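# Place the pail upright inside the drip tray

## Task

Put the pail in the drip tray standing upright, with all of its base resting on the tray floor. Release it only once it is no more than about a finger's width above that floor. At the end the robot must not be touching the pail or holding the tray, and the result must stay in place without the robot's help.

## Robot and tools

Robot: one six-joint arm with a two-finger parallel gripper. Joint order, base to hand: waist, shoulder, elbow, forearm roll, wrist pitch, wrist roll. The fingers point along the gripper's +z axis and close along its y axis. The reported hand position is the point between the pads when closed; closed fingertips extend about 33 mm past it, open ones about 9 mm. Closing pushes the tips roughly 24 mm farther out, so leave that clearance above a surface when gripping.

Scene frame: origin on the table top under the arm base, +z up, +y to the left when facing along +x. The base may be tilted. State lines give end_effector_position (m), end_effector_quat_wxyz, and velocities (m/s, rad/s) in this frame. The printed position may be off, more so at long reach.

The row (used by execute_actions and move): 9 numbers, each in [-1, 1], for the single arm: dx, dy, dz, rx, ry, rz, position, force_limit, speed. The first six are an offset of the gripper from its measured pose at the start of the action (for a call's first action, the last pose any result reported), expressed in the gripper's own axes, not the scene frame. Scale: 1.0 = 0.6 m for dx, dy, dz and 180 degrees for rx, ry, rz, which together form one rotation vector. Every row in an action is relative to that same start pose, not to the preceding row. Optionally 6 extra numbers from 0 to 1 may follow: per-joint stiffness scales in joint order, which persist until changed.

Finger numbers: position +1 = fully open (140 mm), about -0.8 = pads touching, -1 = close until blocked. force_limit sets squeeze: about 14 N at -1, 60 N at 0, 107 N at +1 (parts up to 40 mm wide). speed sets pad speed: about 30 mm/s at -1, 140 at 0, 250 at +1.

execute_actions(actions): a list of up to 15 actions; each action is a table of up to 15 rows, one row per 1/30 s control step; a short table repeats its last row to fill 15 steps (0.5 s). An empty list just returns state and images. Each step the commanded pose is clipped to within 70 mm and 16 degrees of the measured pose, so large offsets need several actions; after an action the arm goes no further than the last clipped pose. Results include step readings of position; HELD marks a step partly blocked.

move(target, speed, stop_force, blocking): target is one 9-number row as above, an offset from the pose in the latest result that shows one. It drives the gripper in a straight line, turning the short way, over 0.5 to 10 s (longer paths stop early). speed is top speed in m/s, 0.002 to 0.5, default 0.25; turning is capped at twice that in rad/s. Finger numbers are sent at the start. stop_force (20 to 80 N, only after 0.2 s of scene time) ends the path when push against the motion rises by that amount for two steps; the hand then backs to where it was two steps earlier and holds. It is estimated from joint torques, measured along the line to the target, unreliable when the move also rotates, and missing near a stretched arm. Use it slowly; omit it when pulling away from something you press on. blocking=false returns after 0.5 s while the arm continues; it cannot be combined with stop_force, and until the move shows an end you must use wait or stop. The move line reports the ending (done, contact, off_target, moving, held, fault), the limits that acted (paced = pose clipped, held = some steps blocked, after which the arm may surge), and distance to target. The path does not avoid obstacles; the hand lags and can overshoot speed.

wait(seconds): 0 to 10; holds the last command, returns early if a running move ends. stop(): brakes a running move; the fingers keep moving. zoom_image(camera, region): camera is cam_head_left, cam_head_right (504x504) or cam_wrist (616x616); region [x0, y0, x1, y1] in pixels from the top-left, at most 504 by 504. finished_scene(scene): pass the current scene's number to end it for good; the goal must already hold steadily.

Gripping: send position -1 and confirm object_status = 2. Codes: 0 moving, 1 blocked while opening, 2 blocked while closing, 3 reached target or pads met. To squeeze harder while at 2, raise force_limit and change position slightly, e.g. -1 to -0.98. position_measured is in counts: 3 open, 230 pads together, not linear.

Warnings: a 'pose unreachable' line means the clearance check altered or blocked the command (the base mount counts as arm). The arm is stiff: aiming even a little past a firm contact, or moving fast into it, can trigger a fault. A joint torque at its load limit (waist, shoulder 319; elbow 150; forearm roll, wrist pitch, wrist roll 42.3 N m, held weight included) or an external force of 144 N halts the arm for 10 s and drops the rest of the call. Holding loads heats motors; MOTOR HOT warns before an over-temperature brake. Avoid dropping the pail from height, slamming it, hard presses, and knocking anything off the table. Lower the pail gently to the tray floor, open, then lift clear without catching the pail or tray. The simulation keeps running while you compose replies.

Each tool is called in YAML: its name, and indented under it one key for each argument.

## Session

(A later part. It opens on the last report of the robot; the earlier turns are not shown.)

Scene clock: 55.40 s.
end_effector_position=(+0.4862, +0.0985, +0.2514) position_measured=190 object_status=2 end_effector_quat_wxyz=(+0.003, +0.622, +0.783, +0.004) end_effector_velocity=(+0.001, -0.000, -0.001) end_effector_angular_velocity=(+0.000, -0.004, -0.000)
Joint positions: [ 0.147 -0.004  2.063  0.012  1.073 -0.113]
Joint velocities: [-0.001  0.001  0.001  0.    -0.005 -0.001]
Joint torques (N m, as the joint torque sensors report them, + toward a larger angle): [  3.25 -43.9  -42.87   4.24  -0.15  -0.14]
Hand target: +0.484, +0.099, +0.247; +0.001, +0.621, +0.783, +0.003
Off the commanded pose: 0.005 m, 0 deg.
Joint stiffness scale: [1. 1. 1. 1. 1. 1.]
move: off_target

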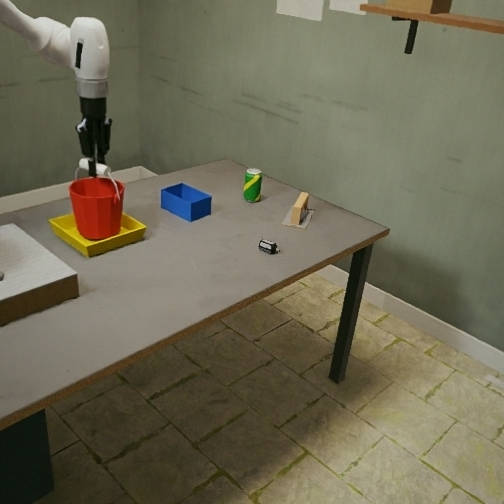

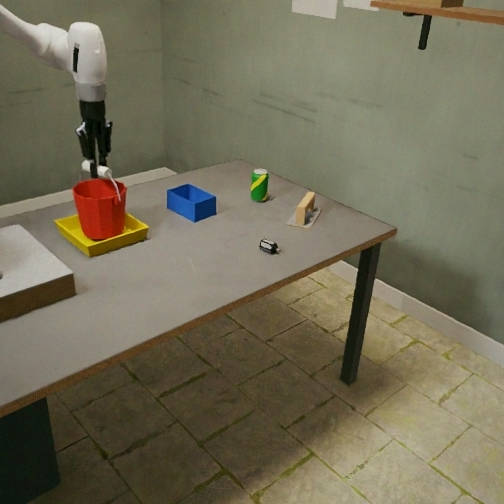

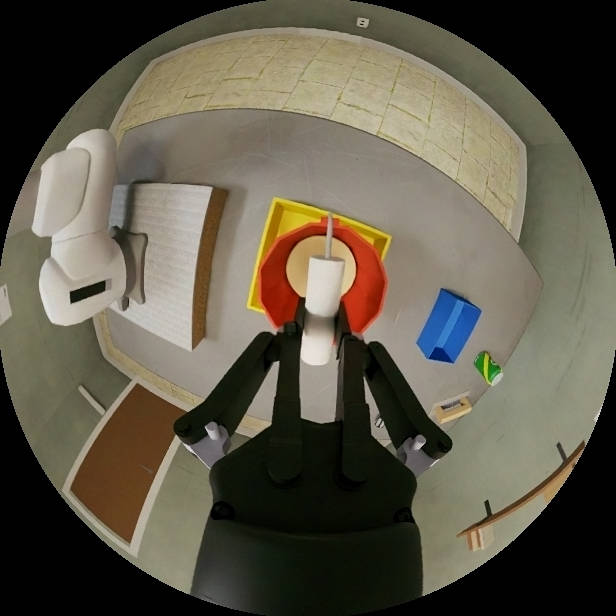

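move:
  target: [0, 0, 0.045, 0, 0, 0, -0.98, 1, -0.3]
  speed: 0.01
  stop_force: 20

Scene clock: 58.43 s.
end_effector_position=(+0.4888, +0.0986, +0.2357) position_measured=190 object_status=2 end_effector_quat_wxyz=(+0.005, +0.622, +0.783, +0.006) end_effector_velocity=(+0.000, +0.000, -0.000) end_effector_angular_velocity=(-0.000, +0.000, -0.001)
Joint positions: [ 0.147  0.012  2.079  0.012  1.036 -0.113]
Joint velocities: [ 0.     0.     0.    -0.    -0.     0.001]
Joint torques (N m, as the joint torque sensors report them, + toward a larger angle): [  4.9  -29.6  -31.73   5.18  -2.51  -0.23]
Hand target: +0.489, +0.099, +0.236; +0.004, +0.622, +0.783, +0.006
Off the commanded pose: 0.011 m, 0 deg.
Joint stiffness scale: [1. 1. 1. 1. 1. 1.]
move: contact

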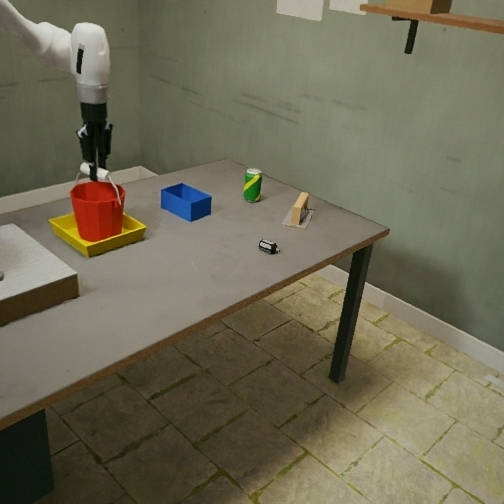

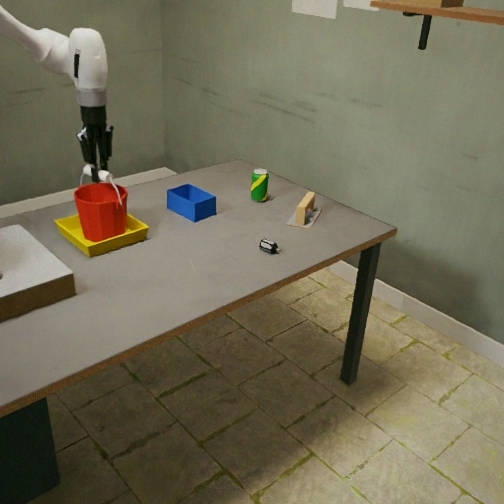

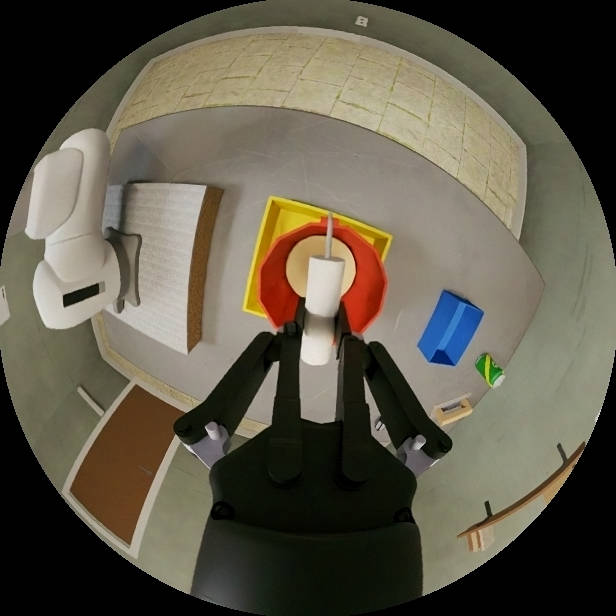

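zoom_image:
  camera: "cam_head_left"
  region: [35, 150, 165, 270]

Region (35, 150, 165, 270) of cam_head_left's 504x504 image, scaled by 3.877, with more detail than that image has; it fills the top 465 rows of this view, and the rest is white.

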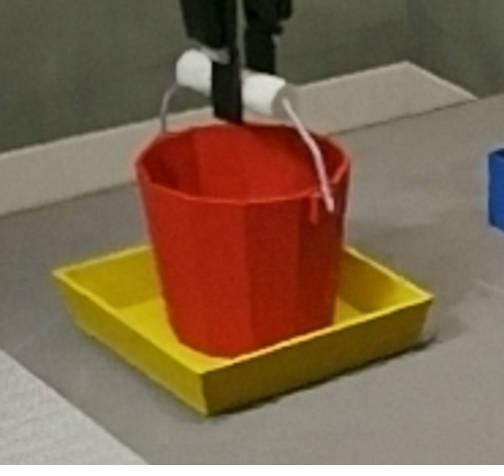

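The pail is resting on the tray floor. Releasing the handle now, then backing the gripper straight up.

move:
  target: [0, 0, -0.004, 0, 0, 0, 0.3, 0, 0]
  speed: 0.05

Scene clock: 59.43 s.
end_effector_position=(+0.4886, +0.0986, +0.2357) position_measured=91 object_status=3 end_effector_quat_wxyz=(+0.004, +0.622, +0.783, +0.006) end_effector_velocity=(-0.000, +0.000, +0.000) end_effector_angular_velocity=(-0.000, +0.001, +0.001)
Joint positions: [ 0.147  0.012  2.079  0.012  1.036 -0.113]
Joint velocities: [ 0.    -0.    -0.     0.     0.001 -0.001]
Joint torques (N m, as the joint torque sensors report them, + toward a larger angle): [  3.67 -36.18 -38.13   3.95  -0.03  -0.11]
Hand target: +0.489, +0.099, +0.238; +0.005, +0.622, +0.783, +0.006
Off the commanded pose: 0.002 m, 0 deg.
Joint stiffness scale: [1. 1. 1. 1. 1. 1.]
move: done

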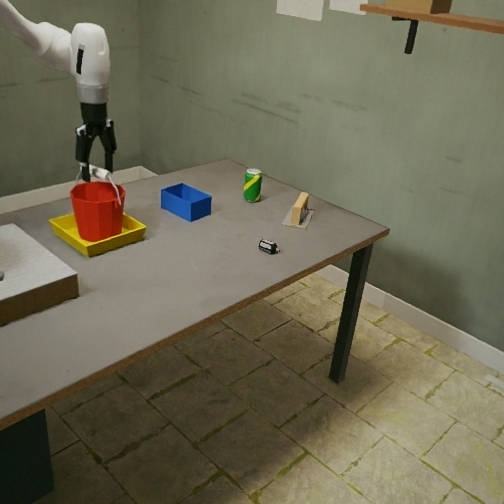

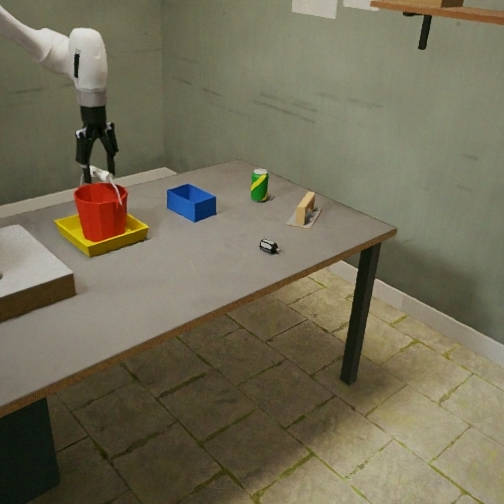

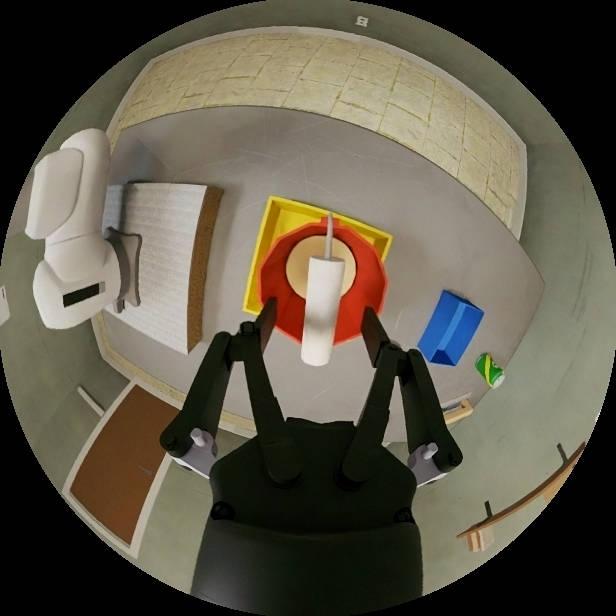

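move:
  target: [0, 0, -0.15, 0, 0, 0, 0.3, 0, 0]
  speed: 0.2

Scene clock: 60.47 s.
end_effector_position=(+0.4860, +0.0992, +0.3214) position_measured=91 object_status=3 end_effector_quat_wxyz=(+0.003, +0.621, +0.783, +0.005) end_effector_velocity=(-0.001, -0.000, +0.000) end_effector_angular_velocity=(-0.000, +0.004, +0.000)
Joint positions: [ 0.147 -0.055  1.975  0.012  1.211 -0.113]
Joint velocities: [ 0.    -0.    -0.001  0.     0.004 -0.   ]
Joint torques (N m, as the joint torque sensors report them, + toward a larger angle): [  3.77 -34.5  -40.29   4.38   0.57  -0.17]
Hand target: +0.487, +0.098, +0.326; +0.004, +0.622, +0.783, +0.006
Off the commanded pose: 0.005 m, 0 deg.
Joint stiffness scale: [1. 1. 1. 1. 1. 1.]
move: off_target

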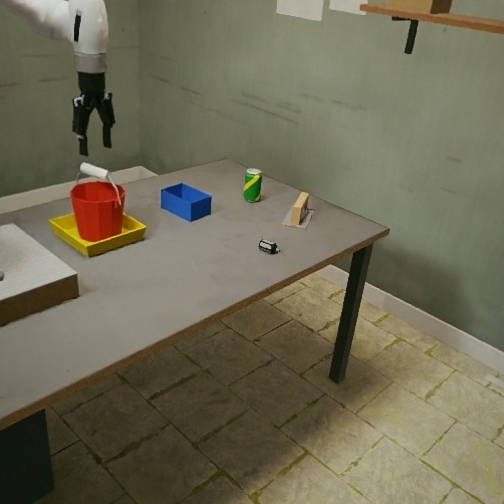

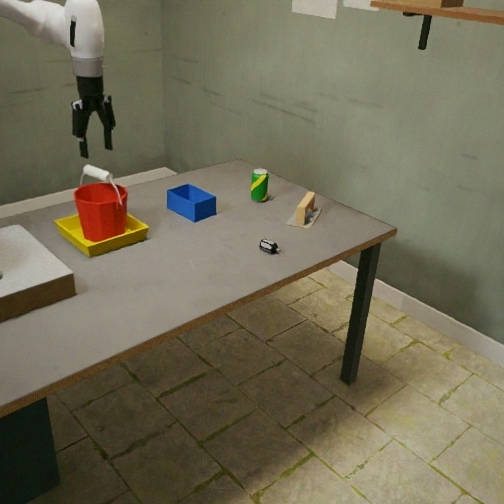

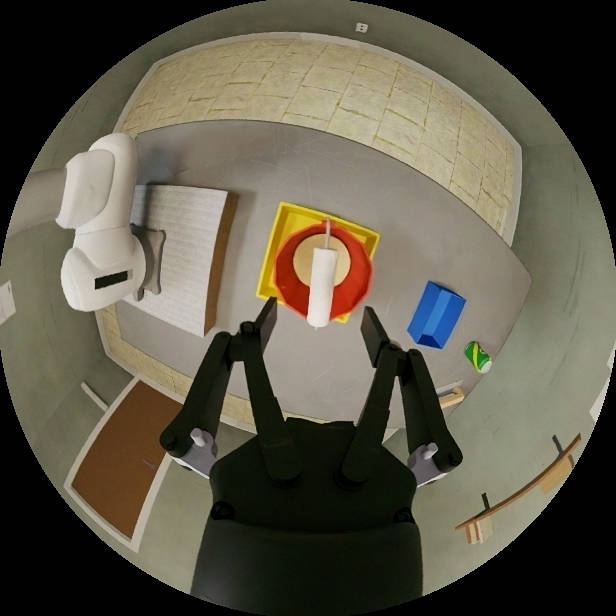

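zoom_image:
  camera: "cam_wrist"
  region: [240, 185, 400, 345]

zoom_image:
  camera: "cam_head_left"
  region: [35, 130, 165, 270]

Region (240, 185, 400, 345) of cam_wrist's 616x616 image, scaled by 3.150, with more detail than that image has.

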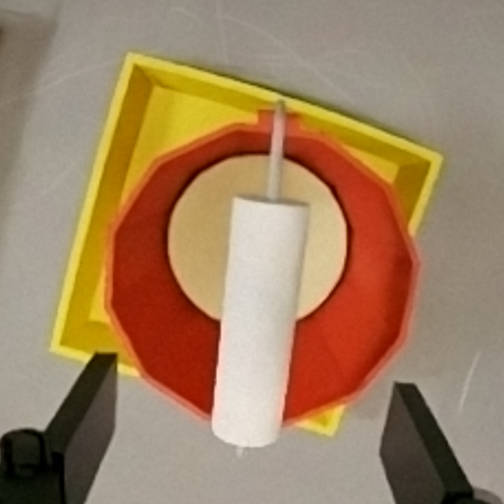

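Region (35, 130, 165, 270) of cam_head_left's 504x504 image, scaled by 3.600, with more detail than that image has; it fills the left 468 columns of this view, and the rest is white.

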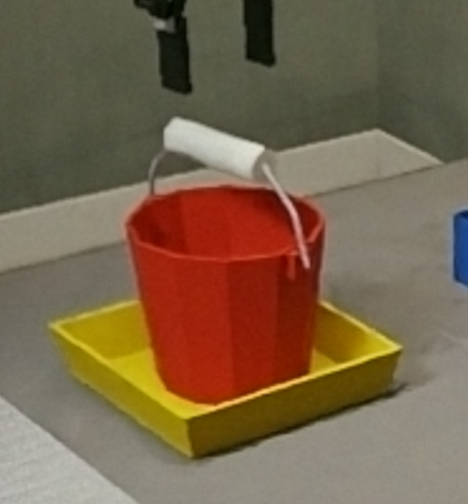

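The pail stands upright on the tray floor and the gripper is clear of it, so I'm ending scene 1.

finished_scene:
  scene: 1

The scene is finished: the task was done.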